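# Drill the red cross on the plank, then restore drill

## Task

Make a single hole at the centre of the red cross marked on the plank. With the drill switched on, keep the bit about perpendicular to the plank and motionless at that one spot for several seconds, then withdraw it. The bit does not enter the wood and extra pressure is useless. Any time the running bit touches or comes very close to the plank elsewhere counts against the result, so keep that total brief. Afterwards put the drill back standing upright in its original place, so it stays there without the robot holding it, then release it and move the hand away.

## Robot and tools

Robot: one arm carrying a five-fingered right hand. There is no second arm, so every motion command has exactly one row. The drill is a cordless power tool; show_instructions returns its reference pages (images only, nothing moves). Cameras are cam_low (896x504, fixed view) and cam_wrist (616x616 fisheye on the hand).

Frames. Positions in results are in the scene frame, in metres: origin on the tabletop right under the arm base, +z upward, +y to the left when facing along +x. Orientation is given as a quaternion wxyz. Motion offsets, however, use the hand point's own axes. The hand point sits 0.05 m in front of the palm where a pinch would meet. Its +z runs along straightened fingers, +y points out of the palm, +x runs across the palm toward the little finger. Fingers extend 0.06-0.07 m past it along +z. A wrist bracket on the little-finger side juts 0.03 m beyond the point in +y and 0.11 m across the palm; it can strike objects.

The row: 14 numbers, each from -1 to 1, in this order: dx, dy, dz, rx, ry, rz, little, ring, middle, index, thumb_bend, thumb_turn, force_limit, speed. The first six are an offset, not a pose: they are measured from the hand point pose in the most recent result that reported it (if none in this scene yet, or for a second call in one reply, from where the robot is when the action begins), along the hand point's axes. 1.0 equals 0.6 m or 180 degrees; rx, ry, rz form one rotation vector. Every row in a list is measured from that same base pose, not chained. All zeros therefore pulls the hand back to that base pose; it is not a pause. Finger values are absolute targets: +1 straight/open, -1 curled shut. thumb_turn +1 puts the thumb beside the palm, -1 opposite the fingers. Pinch is roughly index -0.22, thumb_bend -0.75, thumb_turn -0.57. force_limit maps -1..+1 to about 0..10 N at the fingertip (0..15 N for the thumb motors) and only stops closing motion. speed maps -1..+1 from near zero to full (full travel 0.6 s); for a soft grip close at -0.9 or slower. A wrap grip fits objects 0.035-0.08 m thick; turn the thumb across before reaching the object.

Tools.
execute_actions {"actions": [...], "pictures": bool}: the list holds at most one item. Empty list: just report state. {"rows": [up to 15 rows], "steps": n≤15}: each row lasts one 1/30 s step; the final row repeats if steps exceed rows. {"steps": n≤300} alone: a wait counted from the last result, reply time included. A refused call does nothing.
move {"target": row, "speed": 0.002-0.5 m/s (default 0.25; turning up to twice that in rad/s), "stop_force": 13-80 N optional}: drives the hand point on a straight path to the offset target, 0.5-10 s long (cut off at 10 s). Hand values go out at the start. It does not avoid obstacles, and the hand may lag, drift or exceed the speed near full arm extension. With stop_force, the path halts when push against the direction of travel rises that much above its pre-move level for 2 steps; the hand steps back slightly and holds. Use it only for straight (non-turning) approaches, at very low speed; the press can briefly exceed the setting. Omit stop_force when backing off something you touch. The result adds a move: line: done, off_target, moving, held, fault or contact (stop_force ended it), plus limits such as paced (pose clipped) or held (some steps blocked), and distance to target.
wait {"seconds": 0-10}: time passes, nothing new sent.
zoom_image {"camera": "cam_low" or "cam_wrist", "region": [x0, y0, x1, y1]} in pixels, top-left origin, at most 504x504: enlarged crop of the latest image.
finished_scene {"scene": 1 or 2}: ends that scene, irreversibly, and reports success; the next scene's task then appears.

Results. State lines give the hand point position and quaternion, velocities, joint positions and torques (torque readings are rough and offset), wrist force and torque in the hand's xyz (force points from a touched surface into the arm; noise up to a few N, saturates near 100 N; "no reading" early is normal). hand_measured, hand_stopped_by (moving, target, force, stalled, fault) and hand_load_n list the six motors in row order; loads near 0 mean the grip is lost. "Hand target" shows where the controller is heading. HELD or "pose unreachable" means the clearance check altered or blocked commands. Each step the commanded pose is clipped to 100 mm and 16 degrees from the measured one, and arm motion trails commands by about 0.17 s, so big moves may finish short: read the pose and send the remainder.

Cautions. The arm is stiff: aiming even slightly past contact with something solid can trigger a fault. Any outside force of 150 N, or a joint torque at its limit (wrist joints 48.6 N m, elbow 135, shoulders 297, held weight included), halts the arm for 10 s. Long holding under load heats motors; at 85 °C the brakes engage for minutes. Never push or knock anything off the table; that fails the task. Avoid dropping the drill, slipping, slamming or hard pressing. Keep the running bit clear of the plank except at the cross centre.

Each tool is called after "Call:" in YAML: its name, and indented under it one key for each argument.

## Session

Call:
execute_actions:
  actions: []

Scene clock: 0.00 s of 6300.00 s.
end_effector_position=(+0.4680, -0.4111, +0.3961) hand_measured=(+1.000, +1.000, +1.000, +1.000, +1.000, +1.000) hand_load_n=(+0.0, +0.0, +0.0, +0.0, +0.0, +0.0) hand_stopped_by=(target, target, target, target, target, target) hand_force_limit=0.00 hand_speed=-0.80 end_effector_quat_wxyz=(+0.282, +0.234, -0.603, +0.709) end_effector_velocity=(-0.000, -0.000, +0.000) end_effector_angular_velocity=(-0.000, -0.001, -0.000)
Joint positions: [-0.638 -1.609  2.222 -0.891  2.506 -4.117]
Joint velocities: [-0.    -0.001 -0.    -0.    -0.     0.   ]
Joint torques (N m, as the arm reports them, + toward a larger angle): no reading
Motor temperatures (°C, as the motors report them): [27 24 27 29 29 30]
Wrist force (N, on the end effector, along its own x y z axes, offset not removed): no reading
Wrist torque (N m, same axes, about the end effector's origin, offset not removed): no reading
Hand target: +0.468, -0.411, +0.396; +0.282, +0.234, -0.603, +0.709

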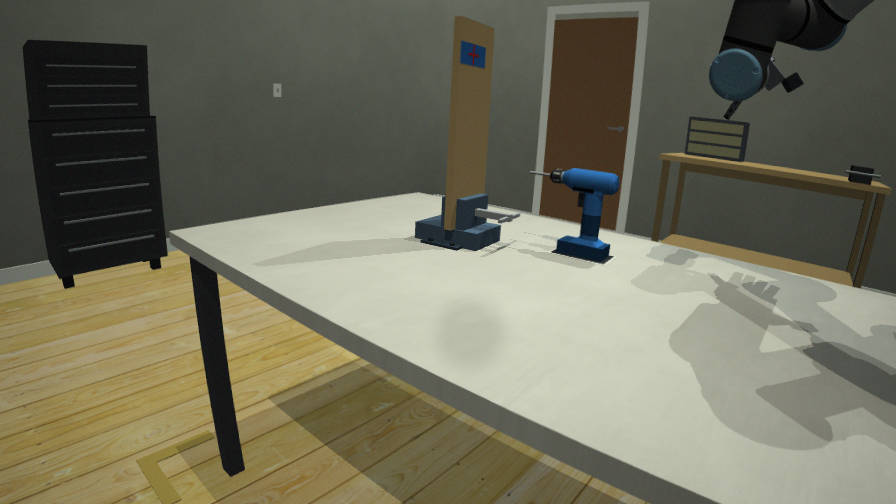

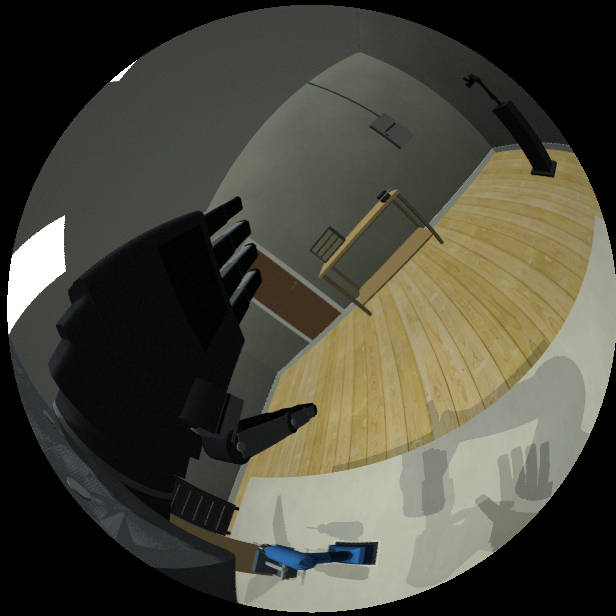

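Call:
move:
  target: [-0.189, -0.066, -0.490, -0.296, -0.552, 0.587, 0.95, 0.95, 0.95, 0.95, 0.95, -1, 0.0, 0.0]
  speed: 0.3

Call:
zoom_image:
  camera: "cam_wrist"
  region: [200, 30, 460, 300]

Scene clock: 17.83 s of 6300.00 s.
end_effector_position=(+0.5803, -0.1301, +0.3004) hand_measured=(+0.950, +0.950, +0.950, +0.950, +0.950, -1.000) hand_load_n=(+0.0, +0.0, +0.0, +0.0, +0.0, +0.0) hand_stopped_by=(target, target, target, target, target, target) hand_force_limit=0.00 hand_speed=0.00 end_effector_quat_wxyz=(+0.709, +0.000, +0.705, +0.005) end_effector_velocity=(+0.000, +0.000, -0.001) end_effector_angular_velocity=(+0.006, -0.014, -0.002)
Joint positions: [-1.056 -1.566  2.543 -0.987  0.522 -1.552]
Joint velocities: [ 0.003  0.007  0.009 -0.045  0.005  0.031]
Joint torques (N m, as the arm reports them, + toward a larger angle): [  8.    -7.4  -16.12  -3.56   3.99   1.77]
Motor temperatures (°C, as the motors report them): [27 24 27 29 29 30]
Wrist force (N, on the end effector, along its own x y z axes, offset not removed): [4.2 2.3 -1.6]
Wrist torque (N m, same axes, about the end effector's origin, offset not removed): [0.59 -0.68 0.34]
Hand target: +0.580, -0.130, +0.300; +0.710, +0.001, +0.704, +0.005
Off the commanded pose: 0.000 m, 0 deg.
move: done

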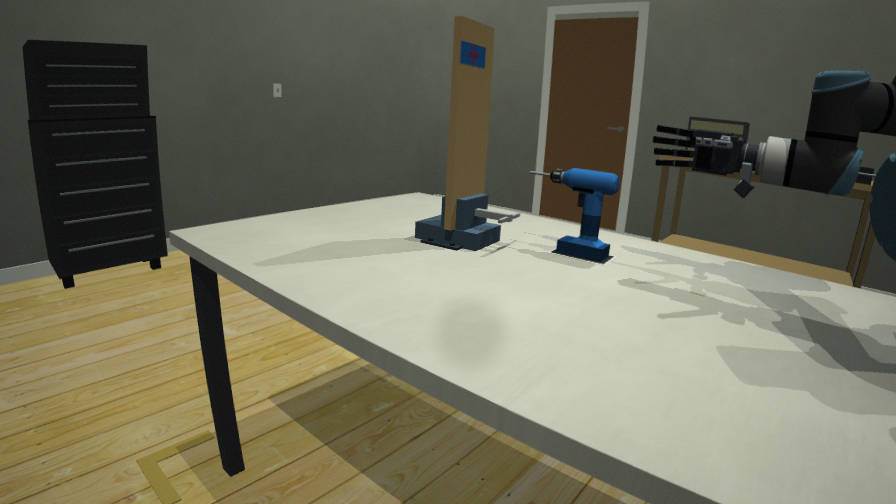

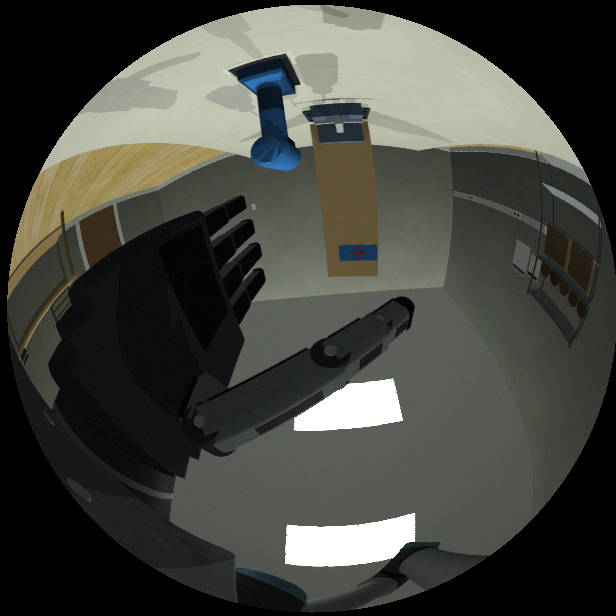

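Region (200, 30, 460, 300) of cam_wrist's 616x616 image, scaled by 1.867, with more detail than that image has; it fills the left 485 columns of this view, and the rest is white.

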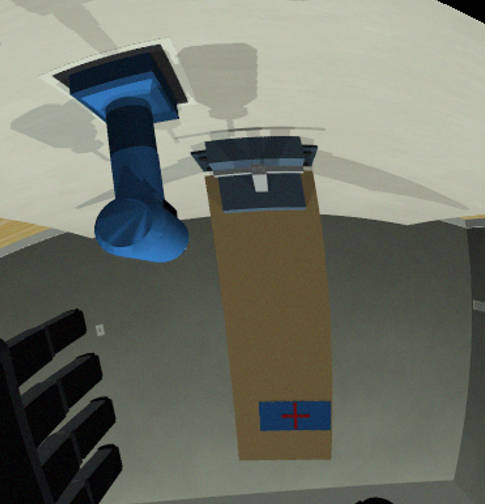

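Call:
move:
  target: [0.297, -0.062, 0.07, -0.009, 0.002, -0.002, 1, 1, 1, 1, 1, -1, 0.0, 0.0]
  speed: 0.15

Call:
zoom_image:
  camera: "cam_wrist"
  region: [200, 100, 440, 340]

Call:
zoom_image:
  camera: "cam_low"
  region: [510, 140, 770, 300]

Scene clock: 32.90 s of 6300.00 s.
end_effector_position=(+0.6236, -0.1658, +0.1227) hand_measured=(+1.000, +1.000, +1.000, +1.000, +1.000, -1.000) hand_load_n=(+0.0, +0.0, +0.0, +0.0, +0.0, +0.0) hand_stopped_by=(target, target, target, target, target, target) hand_force_limit=0.00 hand_speed=0.00 end_effector_quat_wxyz=(+0.707, -0.012, +0.707, +0.013) end_effector_velocity=(+0.001, -0.001, -0.002) end_effector_angular_velocity=(+0.000, -0.001, -0.001)
Joint positions: [-1.012 -1.041  2.467 -1.423  0.537 -1.57 ]
Joint velocities: [ 0.     0.007 -0.003 -0.007  0.001  0.002]
Joint torques (N m, as the arm reports them, + toward a larger angle): [ 12.68 -39.94 -13.35  -3.09   4.41   1.67]
Motor temperatures (°C, as the motors report them): [27 24 27 29 29 30]
Wrist force (N, on the end effector, along its own x y z axes, offset not removed): [1.4 -4.4 1.2]
Wrist torque (N m, same axes, about the end effector's origin, offset not removed): [-0.68 -0.31 0.06]
Hand target: +0.624, -0.166, +0.122; +0.707, -0.012, +0.707, +0.013
Off the commanded pose: 0.001 m, 0 deg.
move: done

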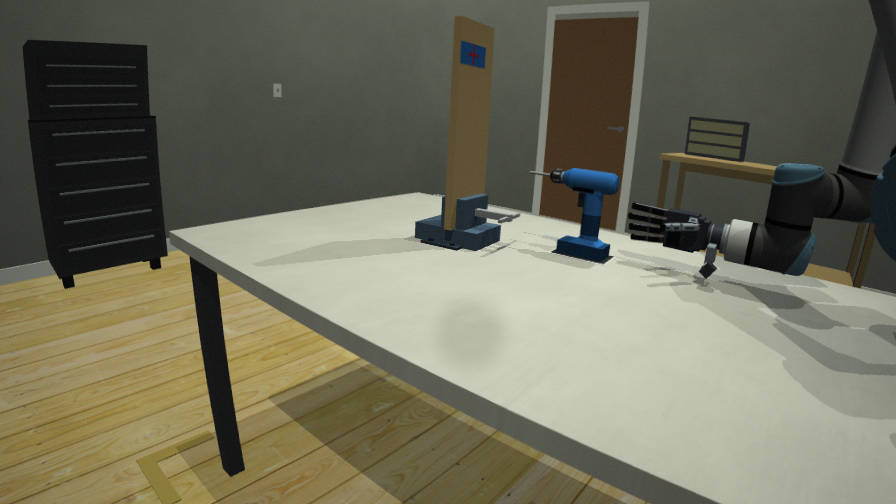

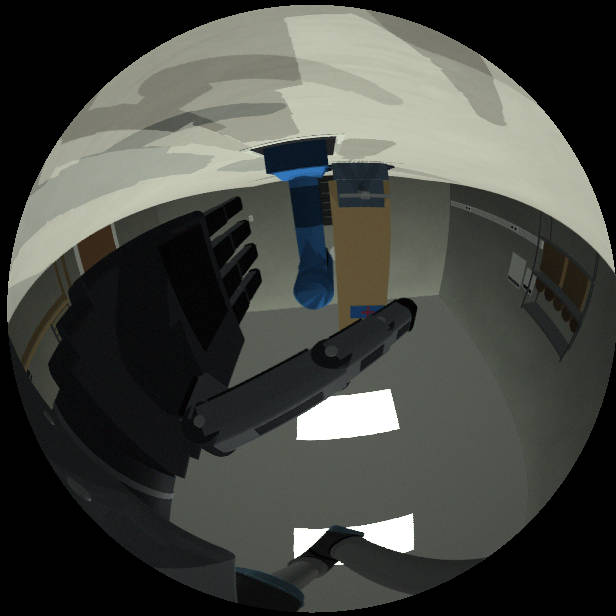

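Region (200, 100, 440, 340) of cam_wrist's 616x616 image, scaled by 2.100, with more detail than that image has.

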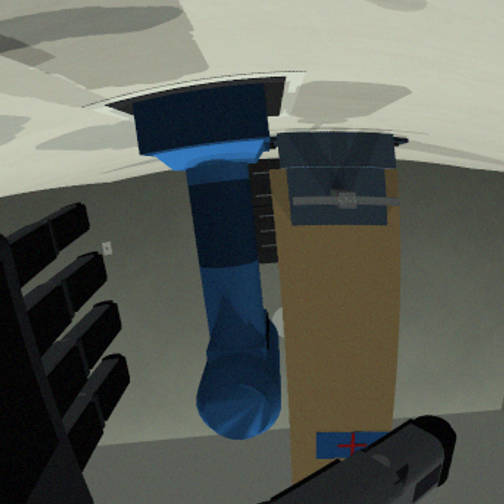

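Region (510, 140, 770, 300) of cam_low's 896x504 image, scaled by 1.938, with more detail than that image has; it fills the top 310 rows of this view, and the rest is white.

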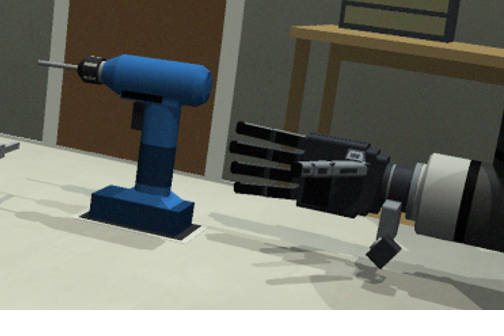

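Call:
move:
  target: [0, 0, 0.275, 0, 0, 0, 1, 1, 1, 1, 1, -1, 0.0, 0.0]
  speed: 0.08

Call:
zoom_image:
  camera: "cam_low"
  region: [510, 140, 710, 290]

Scene clock: 37.83 s of 6300.00 s.
end_effector_position=(+0.7881, -0.1599, +0.1226) hand_measured=(+1.000, +1.000, +1.000, +1.000, +1.000, -1.000) hand_load_n=(+0.0, +0.0, +0.0, +0.0, +0.0, +0.0) hand_stopped_by=(target, target, target, target, target, target) hand_force_limit=0.00 hand_speed=0.00 end_effector_quat_wxyz=(+0.707, -0.012, +0.707, +0.013) end_effector_velocity=(+0.003, +0.000, +0.000) end_effector_angular_velocity=(-0.000, -0.000, +0.000)
Joint positions: [-0.737 -0.959  2.186 -1.226  0.813 -1.569]
Joint velocities: [ 0.004  0.002 -0.006  0.004  0.004 -0.   ]
Joint torques (N m, as the arm reports them, + toward a larger angle): [ 11.02 -54.72 -23.07   1.17   4.64  -2.07]
Motor temperatures (°C, as the motors report them): [27 24 27 29 29 30]
Wrist force (N, on the end effector, along its own x y z axes, offset not removed): [-1.4 -0.8 -7.8]
Wrist torque (N m, same axes, about the end effector's origin, offset not removed): [0.41 0.24 0.03]
Hand target: +0.788, -0.160, +0.123; +0.707, -0.012, +0.707, +0.013
Off the commanded pose: 0.000 m, 0 deg.
move: done

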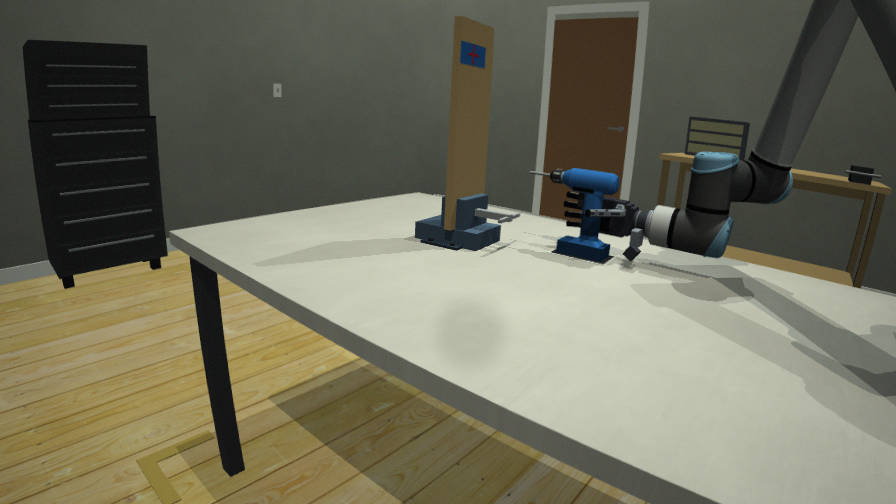

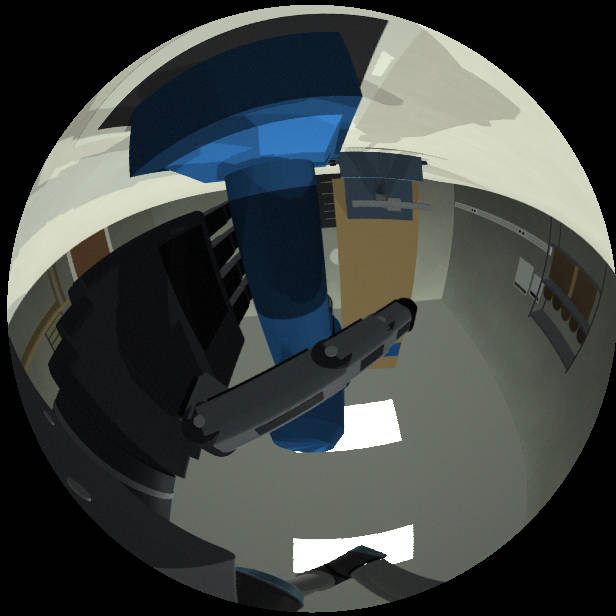

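Region (510, 140, 710, 290) of cam_low's 896x504 image, scaled by 2.520, with more detail than that image has; it fills the top 378 rows of this view, and the rest is white.

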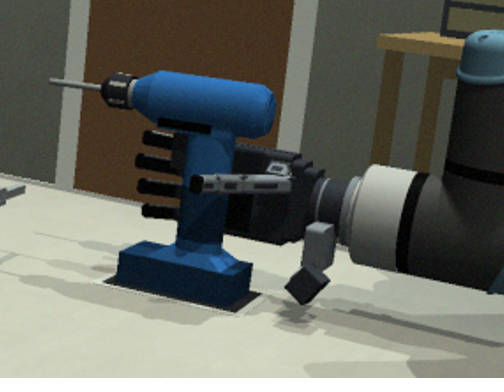

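Call:
move:
  target: [0, 0.025, 0.028, 0, 0, 0, 1, 1, 1, 1, 1, -1, 0.0, 0.0]
  speed: 0.02

Call:
move:
  target: [0, 0, 0, 0, 0, 0, -0.7, -0.7, 1, -0.55, 0.3, -1, -0.5, -0.3]
  speed: 0.01

Call:
move:
  target: [0, 0, 0, 0, 0, 0, -0.7, -0.7, 1, -0.55, -1, -1, 1.0, -0.7]
  speed: 0.01

Scene clock: 42.93 s of 6300.00 s.
end_effector_position=(+0.8040, -0.1445, +0.1226) hand_measured=(+1.000, +1.000, +1.000, +1.000, +1.000, -1.000) hand_load_n=(+0.0, +0.0, +0.0, +0.0, +0.0, +0.0) hand_stopped_by=(target, target, target, target, target, target) hand_force_limit=0.00 hand_speed=0.00 end_effector_quat_wxyz=(+0.707, -0.012, +0.707, +0.013) end_effector_velocity=(+0.003, -0.000, +0.002) end_effector_angular_velocity=(-0.002, -0.003, -0.002)
Joint positions: [-0.697 -0.952  2.169 -1.215  0.853 -1.569]
Joint velocities: [ 0.003 -0.    -0.005  0.001  0.005  0.   ]
Joint torques (N m, as the arm reports them, + toward a larger angle): [  9.37 -54.91 -23.61   0.63   3.66   1.17]
Motor temperatures (°C, as the motors report them): [27 24 27 29 29 30]
Wrist force (N, on the end effector, along its own x y z axes, offset not removed): [0.9 -0.9 -3.5]
Wrist torque (N m, same axes, about the end effector's origin, offset not removed): [0.09 -0.36 0.02]
Hand target: +0.804, -0.144, +0.123; +0.707, -0.012, +0.707, +0.013
Off the commanded pose: 0.000 m, 0 deg.
move: done

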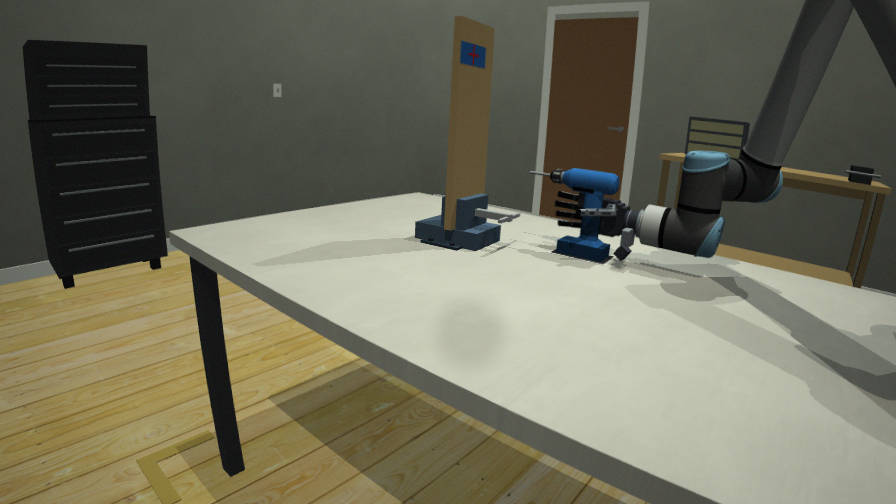

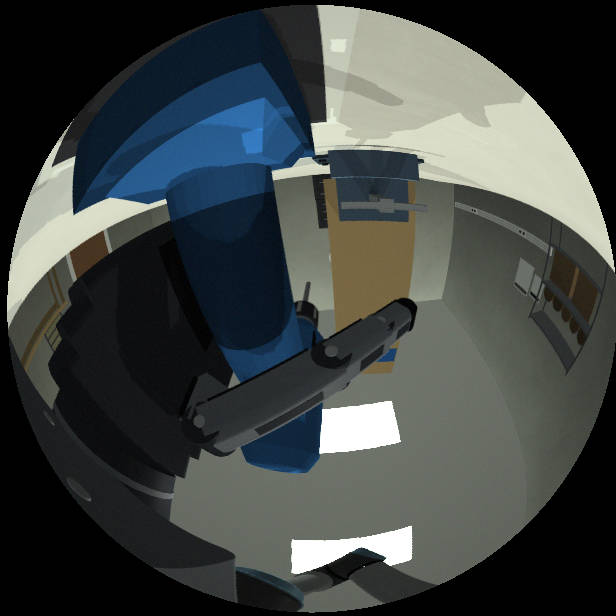

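Scene clock: 44.67 s of 6300.00 s.
end_effector_position=(+0.8040, -0.1445, +0.1226) hand_measured=(-0.700, -0.700, +1.000, -0.474, +0.300, -1.000) hand_load_n=(+0.0, +0.0, +0.0, +0.0, +0.0, +0.0) hand_stopped_by=(target, target, target, force, target, target) hand_force_limit=-0.50 hand_speed=-0.30 end_effector_quat_wxyz=(+0.707, -0.012, +0.707, +0.013) end_effector_velocity=(+0.001, +0.000, +0.000) end_effector_angular_velocity=(-0.000, -0.001, +0.001)
Joint positions: [-0.697 -0.952  2.169 -1.215  0.853 -1.569]
Joint velocities: [ 0.001  0.    -0.001 -0.     0.     0.   ]
Joint torques (N m, as the arm reports them, + toward a larger angle): [-12.4  -74.03  -8.77  -1.61  -3.63   1.59]
Motor temperatures (°C, as the motors report them): [27 24 27 29 29 30]
Wrist force (N, on the end effector, along its own x y z axes, offset not removed): [-1.8 -6.0 1.2]
Wrist torque (N m, same axes, about the end effector's origin, offset not removed): [-0.93 0.30 -0.31]
Hand target: +0.804, -0.145, +0.123; +0.707, -0.012, +0.707, +0.013
Off the commanded pose: 0.000 m, 0 deg.
move: done

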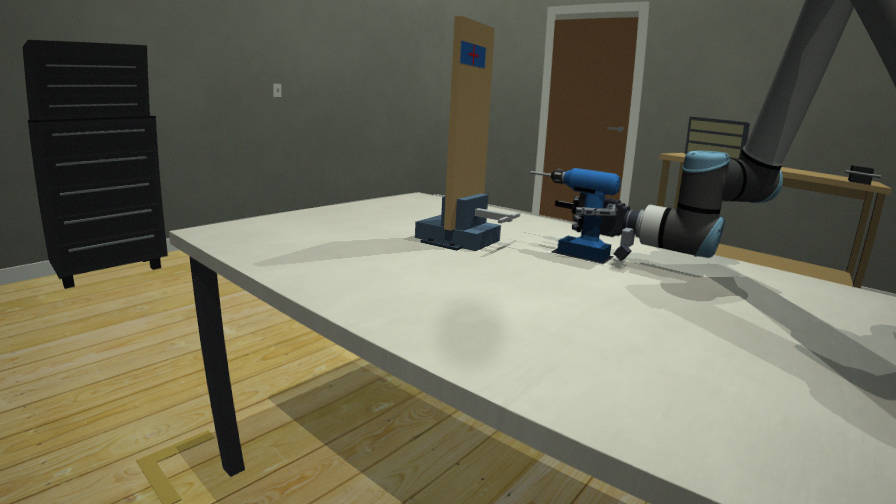

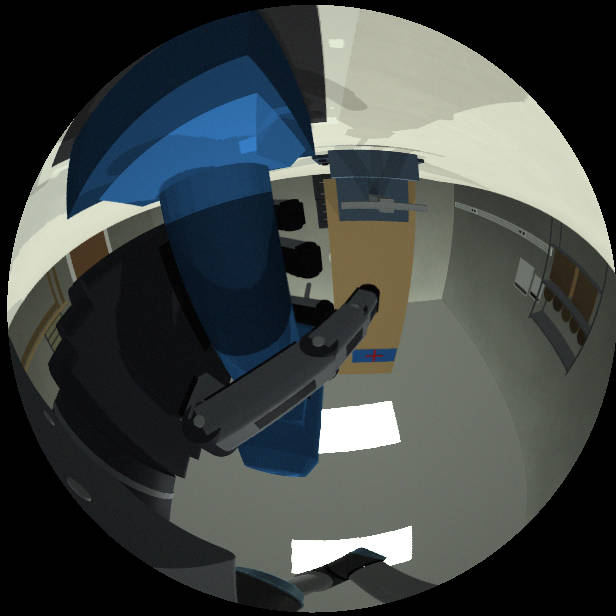

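Scene clock: 46.83 s of 6300.00 s.
end_effector_position=(+0.8040, -0.1445, +0.1226) hand_measured=(-0.700, -0.700, +1.000, -0.472, -0.266, -1.000) hand_load_n=(+0.0, +0.0, +0.0, +1.5, +14.5, +0.5) hand_stopped_by=(target, target, target, force, force, target) hand_force_limit=1.00 hand_speed=-0.70 end_effector_quat_wxyz=(+0.707, -0.012, +0.707, +0.013) end_effector_velocity=(+0.001, -0.000, +0.001) end_effector_angular_velocity=(-0.002, -0.002, +0.000)
Joint positions: [-0.697 -0.952  2.169 -1.215  0.853 -1.569]
Joint velocities: [ 0.    -0.001 -0.001 -0.001  0.    -0.   ]
Joint torques (N m, as the arm reports them, + toward a larger angle): [-11.6  -73.65 -17.48  -1.46   0.19   1.39]
Motor temperatures (°C, as the motors report them): [27 24 27 29 29 30]
Wrist force (N, on the end effector, along its own x y z axes, offset not removed): [-3.1 -1.3 -1.4]
Wrist torque (N m, same axes, about the end effector's origin, offset not removed): [-0.50 0.31 -0.17]
Hand target: +0.804, -0.145, +0.123; +0.707, -0.012, +0.707, +0.013
Off the commanded pose: 0.000 m, 0 deg.
move: done

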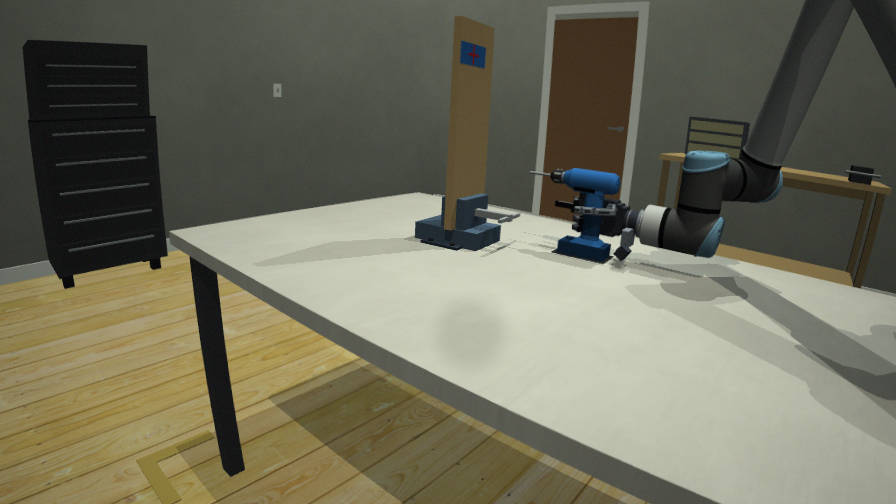

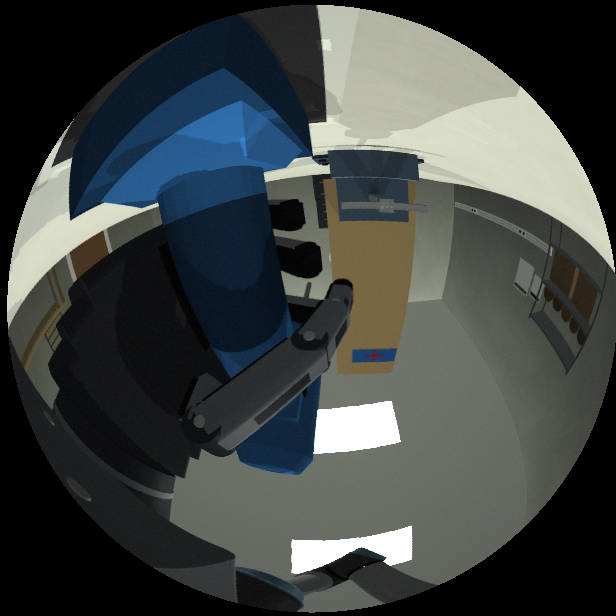

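Call:
execute_actions:
  actions: []

Scene clock: 57.40 s of 6300.00 s.
end_effector_position=(+0.8040, -0.1445, +0.1226) hand_measured=(-0.700, -0.700, +1.000, -0.472, -0.266, -1.000) hand_load_n=(+0.0, +0.0, +0.0, +1.5, +15.0, +0.5) hand_stopped_by=(target, target, target, force, force, target) hand_force_limit=1.00 hand_speed=-0.70 end_effector_quat_wxyz=(+0.707, -0.012, +0.707, +0.013) end_effector_velocity=(-0.000, -0.001, +0.000) end_effector_angular_velocity=(-0.001, -0.001, -0.001)
Joint positions: [-0.697 -0.952  2.169 -1.215  0.853 -1.569]
Joint velocities: [-0.001 -0.    -0.    -0.    -0.    -0.   ]
Joint torques (N m, as the arm reports them, + toward a larger angle): [-12.06 -71.69 -25.12  -1.14   4.98   1.44]
Motor temperatures (°C, as the motors report them): [27 24 27 29 29 30]
Wrist force (N, on the end effector, along its own x y z axes, offset not removed): [0.1 3.4 -0.7]
Wrist torque (N m, same axes, about the end effector's origin, offset not removed): [0.22 -0.01 0.11]
Hand target: +0.804, -0.145, +0.123; +0.707, -0.012, +0.707, +0.013
Off the commanded pose: 0.000 m, 0 deg.
Steps of this call (steps 1 to 317: nothing new was sent). Readings (end_effector_position | what the end effector reports):
1: (+0.8040, -0.1445, +0.1226) | hand_measured=(-0.700, -0.700, +1.000, -0.472, -0.266, -1.000) hand_load_n=(+0.0, +0.0, +0.0, +1.5, +14.5, +0.5) hand_stopped_by=(target, target, target, force, force, target) hand_force_limit=1.00 hand_speed=-0.70
2: (+0.8040, -0.1445, +0.1226) | hand_measured=(-0.700, -0.700, +1.000, -0.472, -0.266, -1.000) hand_load_n=(+0.0, +0.0, +0.0, +1.5, +14.5, +0.5) hand_stopped_by=(target, target, target, force, force, target) hand_force_limit=1.00 hand_speed=-0.70
4: (+0.8040, -0.1445, +0.1226) | hand_measured=(-0.700, -0.700, +1.000, -0.472, -0.266, -1.000) hand_load_n=(+0.0, +0.0, +0.0, +1.5, +14.5, +0.5) hand_stopped_by=(target, target, target, force, force, target) hand_force_limit=1.00 hand_speed=-0.70
8: (+0.8040, -0.1445, +0.1226) | hand_measured=(-0.700, -0.700, +1.000, -0.472, -0.266, -1.000) hand_load_n=(+0.0, +0.0, +0.0, +1.5, +14.5, +0.5) hand_stopped_by=(target, target, target, force, force, target) hand_force_limit=1.00 hand_speed=-0.70
317: the state above

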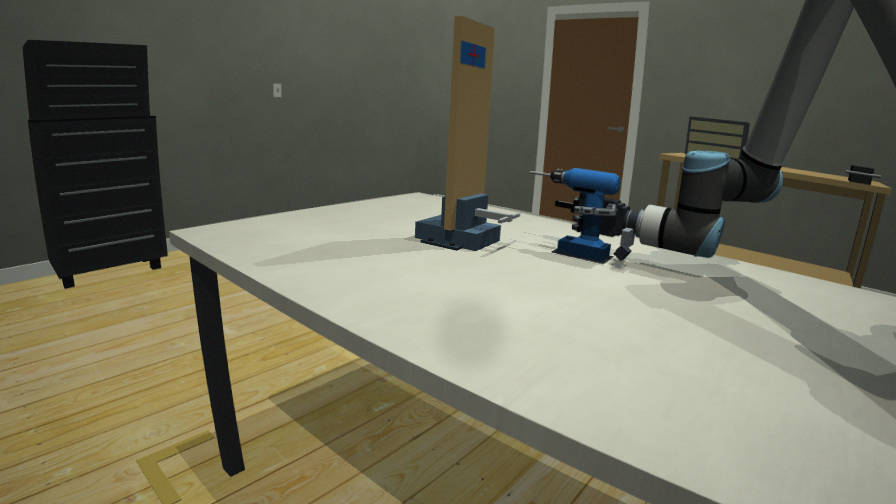

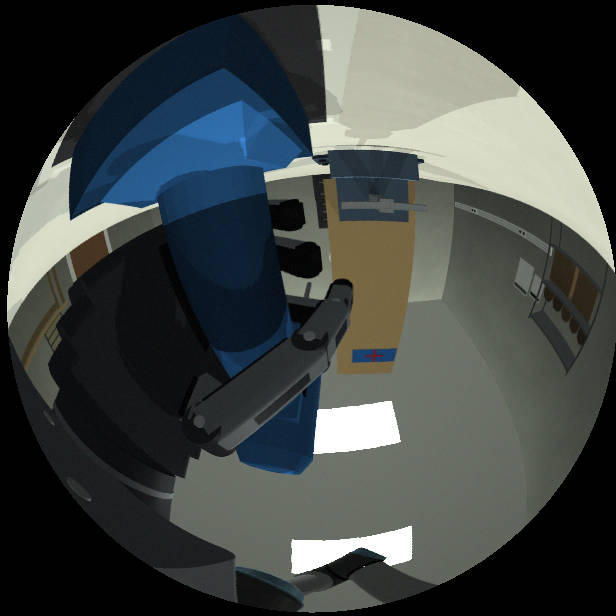

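Call:
move:
  target: [0,0,0,0,0,0,-1,-1,1,-0.55,-1,-1,1.0,-0.85]

Scene clock: 59.63 s of 6300.00 s.
end_effector_position=(+0.8041, -0.1445, +0.1226) hand_measured=(-0.846, -0.834, +1.000, -0.472, -0.266, -1.000) hand_load_n=(+10.5, +10.0, +0.0, +1.0, +15.0, +0.5) hand_stopped_by=(force, force, target, force, force, target) hand_force_limit=1.00 hand_speed=-0.85 end_effector_quat_wxyz=(+0.707, -0.012, +0.707, +0.013) end_effector_velocity=(-0.000, -0.000, +0.001) end_effector_angular_velocity=(-0.000, -0.001, -0.000)
Joint positions: [-0.697 -0.952  2.169 -1.215  0.853 -1.569]
Joint velocities: [-0.    -0.002  0.001  0.001 -0.     0.   ]
Joint torques (N m, as the arm reports them, + toward a larger angle): [-12.58 -73.59 -20.17  -1.46   3.59   1.69]
Motor temperatures (°C, as the motors report them): [27 24 27 29 29 30]
Wrist force (N, on the end effector, along its own x y z axes, offset not removed): [6.7 -4.4 1.0]
Wrist torque (N m, same axes, about the end effector's origin, offset not removed): [-0.77 -1.34 0.25]
Hand target: +0.804, -0.145, +0.123; +0.707, -0.012, +0.707, +0.013
Off the commanded pose: 0.000 m, 0 deg.
move: done

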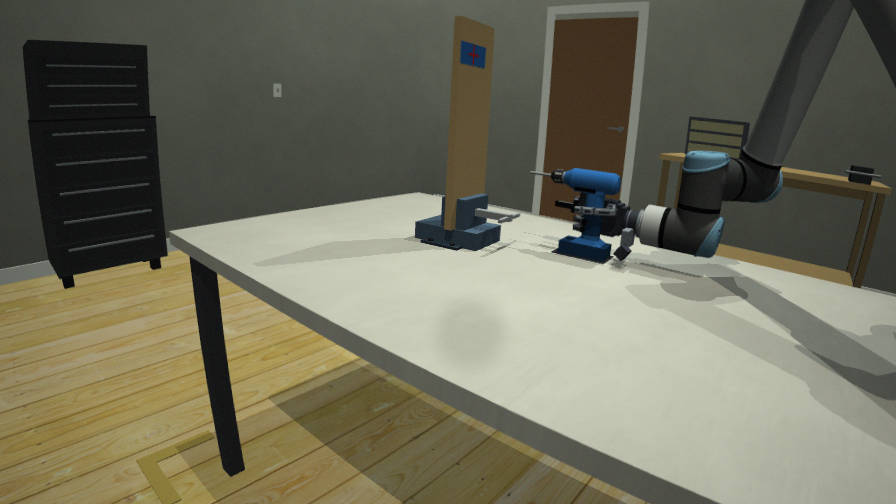

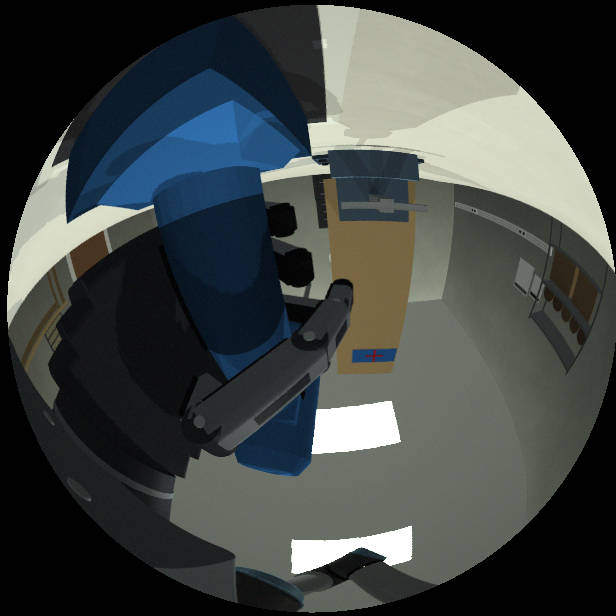

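Call:
move:
  target: [0,0,0,0,0,0,-1,-1,1,-1,-1,-1,1.0,-0.6]

Call:
zoom_image:
  camera: "cam_low"
  region: [500, 140, 680, 280]

Scene clock: 62.57 s of 6300.00 s.
end_effector_position=(+0.8040, -0.1445, +0.1226) hand_measured=(-0.846, -0.834, +1.000, -0.504, -0.266, -1.000) hand_load_n=(+10.5, +10.0, +0.0, +11.0, +15.5, +0.0) hand_stopped_by=(force, force, target, force, force, target) hand_force_limit=1.00 hand_speed=-0.60 end_effector_quat_wxyz=(+0.707, -0.012, +0.707, +0.013) end_effector_velocity=(-0.001, +0.001, -0.002) end_effector_angular_velocity=(+0.001, +0.002, +0.000)
Joint positions: [-0.697 -0.952  2.169 -1.215  0.853 -1.569]
Joint velocities: [ 0.     0.002  0.001 -0.    -0.    -0.   ]
Joint torques (N m, as the arm reports them, + toward a larger angle): [-11.75 -75.1  -11.45  -1.22  -1.01   1.38]
Motor temperatures (°C, as the motors report them): [27 24 27 29 29 30]
Wrist force (N, on the end effector, along its own x y z axes, offset not removed): [7.6 -1.1 -0.7]
Wrist torque (N m, same axes, about the end effector's origin, offset not removed): [-0.29 -1.55 0.52]
Hand target: +0.804, -0.145, +0.123; +0.707, -0.012, +0.707, +0.013
Off the commanded pose: 0.000 m, 0 deg.
move: done

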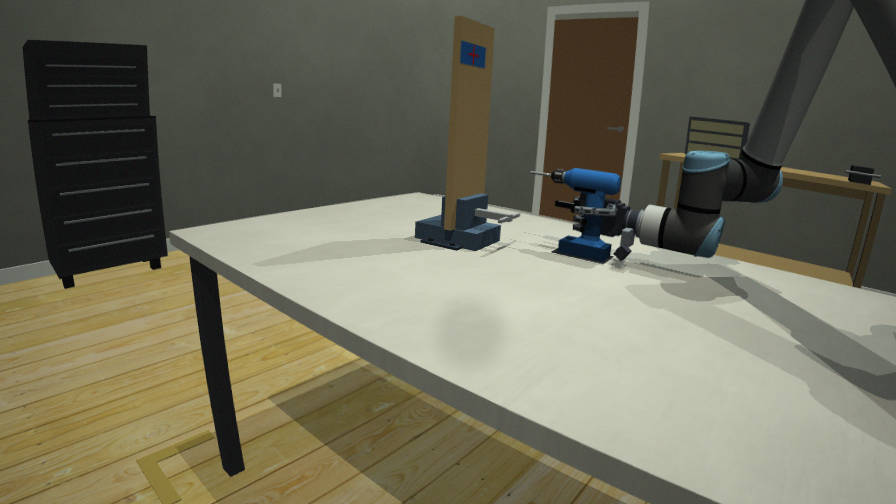

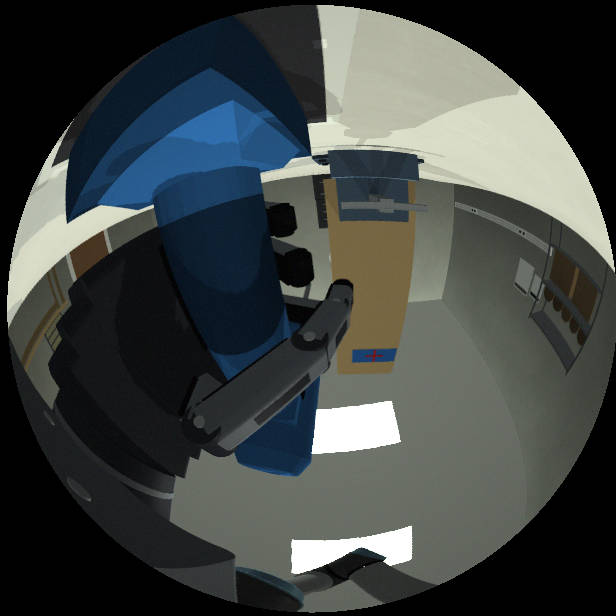

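Region (500, 140, 680, 280) of cam_low's 896x504 image, scaled by 2.800, with more detail than that image has.

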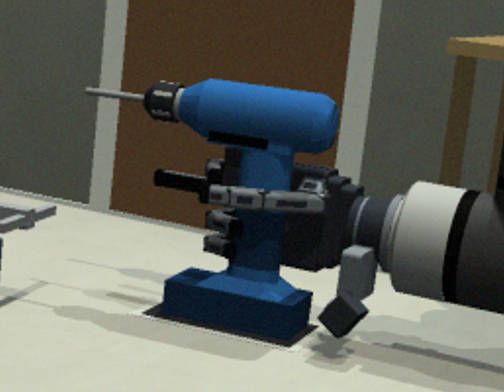

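Call:
move:
  target: [0,0,0,0,0,0,-1,-1,1,-1,0.05,-1,1.0,-0.6]

Call:
move:
  target: [0,0,0,0,0,0,-1,-1,1,-0.64,0.05,-1,1.0,-0.7]

Call:
zoom_image:
  camera: "cam_low"
  region: [500, 140, 680, 280]

Scene clock: 66.87 s of 6300.00 s.
end_effector_position=(+0.8041, -0.1445, +0.1226) hand_measured=(-0.846, -0.834, +1.000, -0.504, +0.050, -1.000) hand_load_n=(+4.0, +2.5, +0.0, +0.0, +0.0, +0.0) hand_stopped_by=(force, force, target, force, target, target) hand_force_limit=1.00 hand_speed=-0.60 end_effector_quat_wxyz=(+0.707, -0.012, +0.707, +0.013) end_effector_velocity=(-0.001, +0.001, -0.000) end_effector_angular_velocity=(+0.001, +0.001, +0.000)
Joint positions: [-0.697 -0.952  2.169 -1.215  0.853 -1.569]
Joint velocities: [ 0.    -0.     0.001 -0.     0.     0.   ]
Joint torques (N m, as the arm reports them, + toward a larger angle): [-11.94 -73.92 -16.74  -1.26  -0.96   1.61]
Motor temperatures (°C, as the motors report them): [27 24 27 29 29 30]
Wrist force (N, on the end effector, along its own x y z axes, offset not removed): [8.0 -4.2 2.3]
Wrist torque (N m, same axes, about the end effector's origin, offset not removed): [-0.90 -0.95 0.07]
Hand target: +0.804, -0.145, +0.123; +0.707, -0.012, +0.707, +0.013
Off the commanded pose: 0.000 m, 0 deg.
move: done

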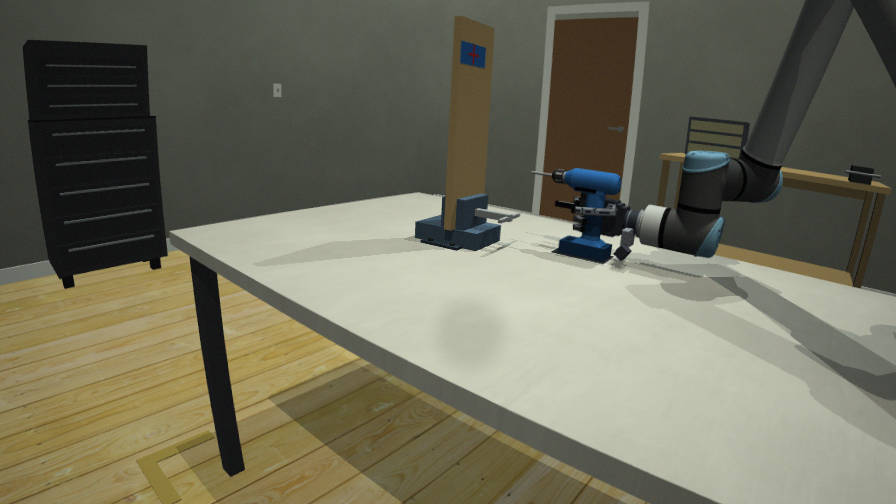

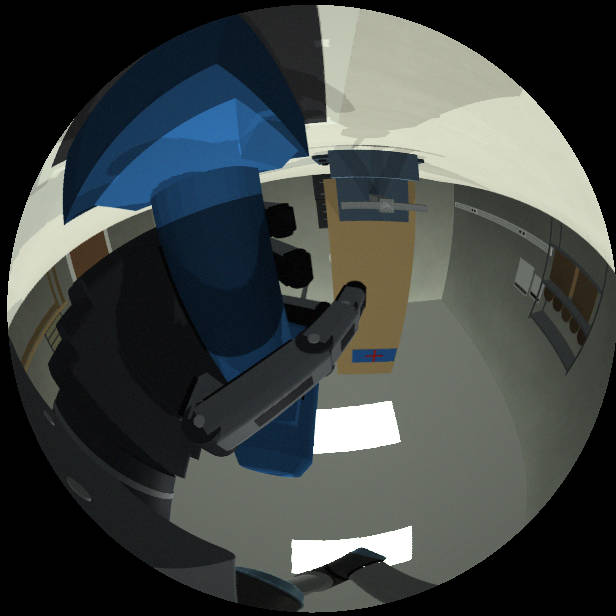

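Scene clock: 67.40 s of 6300.00 s.
end_effector_position=(+0.8041, -0.1445, +0.1226) hand_measured=(-0.846, -0.834, +1.000, -0.638, +0.050, -1.000) hand_load_n=(+0.0, +0.0, +0.0, +4.0, +0.5, +0.0) hand_stopped_by=(force, force, target, target, target, target) hand_force_limit=1.00 hand_speed=-0.70 end_effector_quat_wxyz=(+0.707, -0.012, +0.707, +0.013) end_effector_velocity=(-0.001, +0.001, -0.001) end_effector_angular_velocity=(+0.001, +0.001, +0.000)
Joint positions: [-0.697 -0.952  2.169 -1.215  0.853 -1.569]
Joint velocities: [ 0.     0.     0.001 -0.     0.     0.   ]
Joint torques (N m, as the arm reports them, + toward a larger angle): [-10.29 -71.6  -17.1   -1.18  -0.92   1.23]
Motor temperatures (°C, as the motors report them): [27 24 27 29 29 30]
Wrist force (N, on the end effector, along its own x y z axes, offset not removed): [-0.3 3.1 2.0]
Wrist torque (N m, same axes, about the end effector's origin, offset not removed): [0.35 -0.04 -0.26]
Hand target: +0.804, -0.145, +0.123; +0.707, -0.012, +0.707, +0.013
Off the commanded pose: 0.000 m, 0 deg.
move: done

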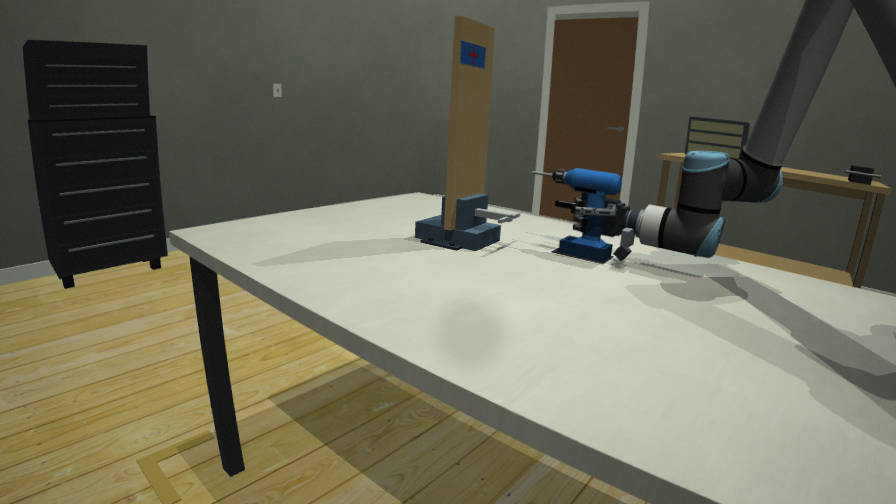

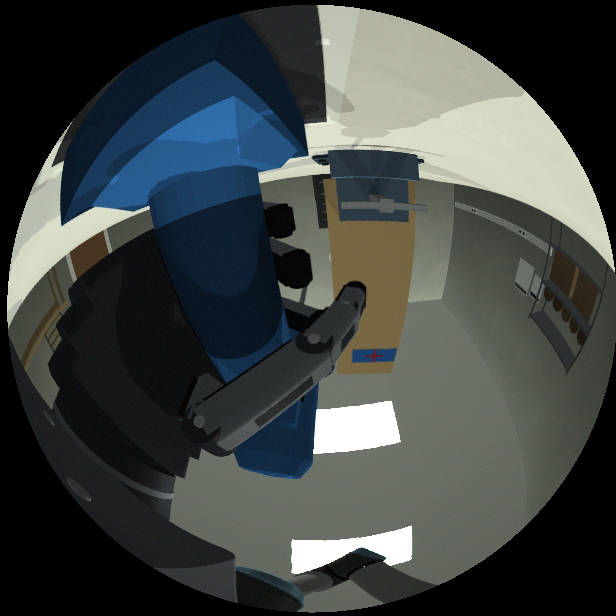

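Region (500, 140, 680, 280) of cam_low's 896x504 image, scaled by 2.800, with more detail than that image has.

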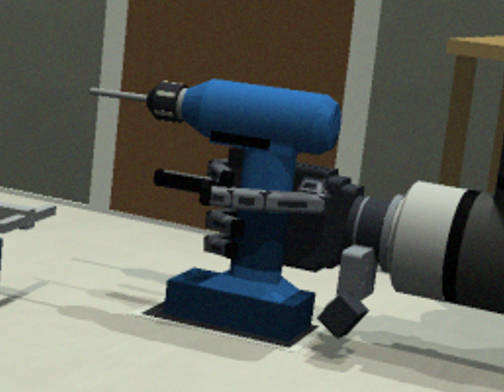

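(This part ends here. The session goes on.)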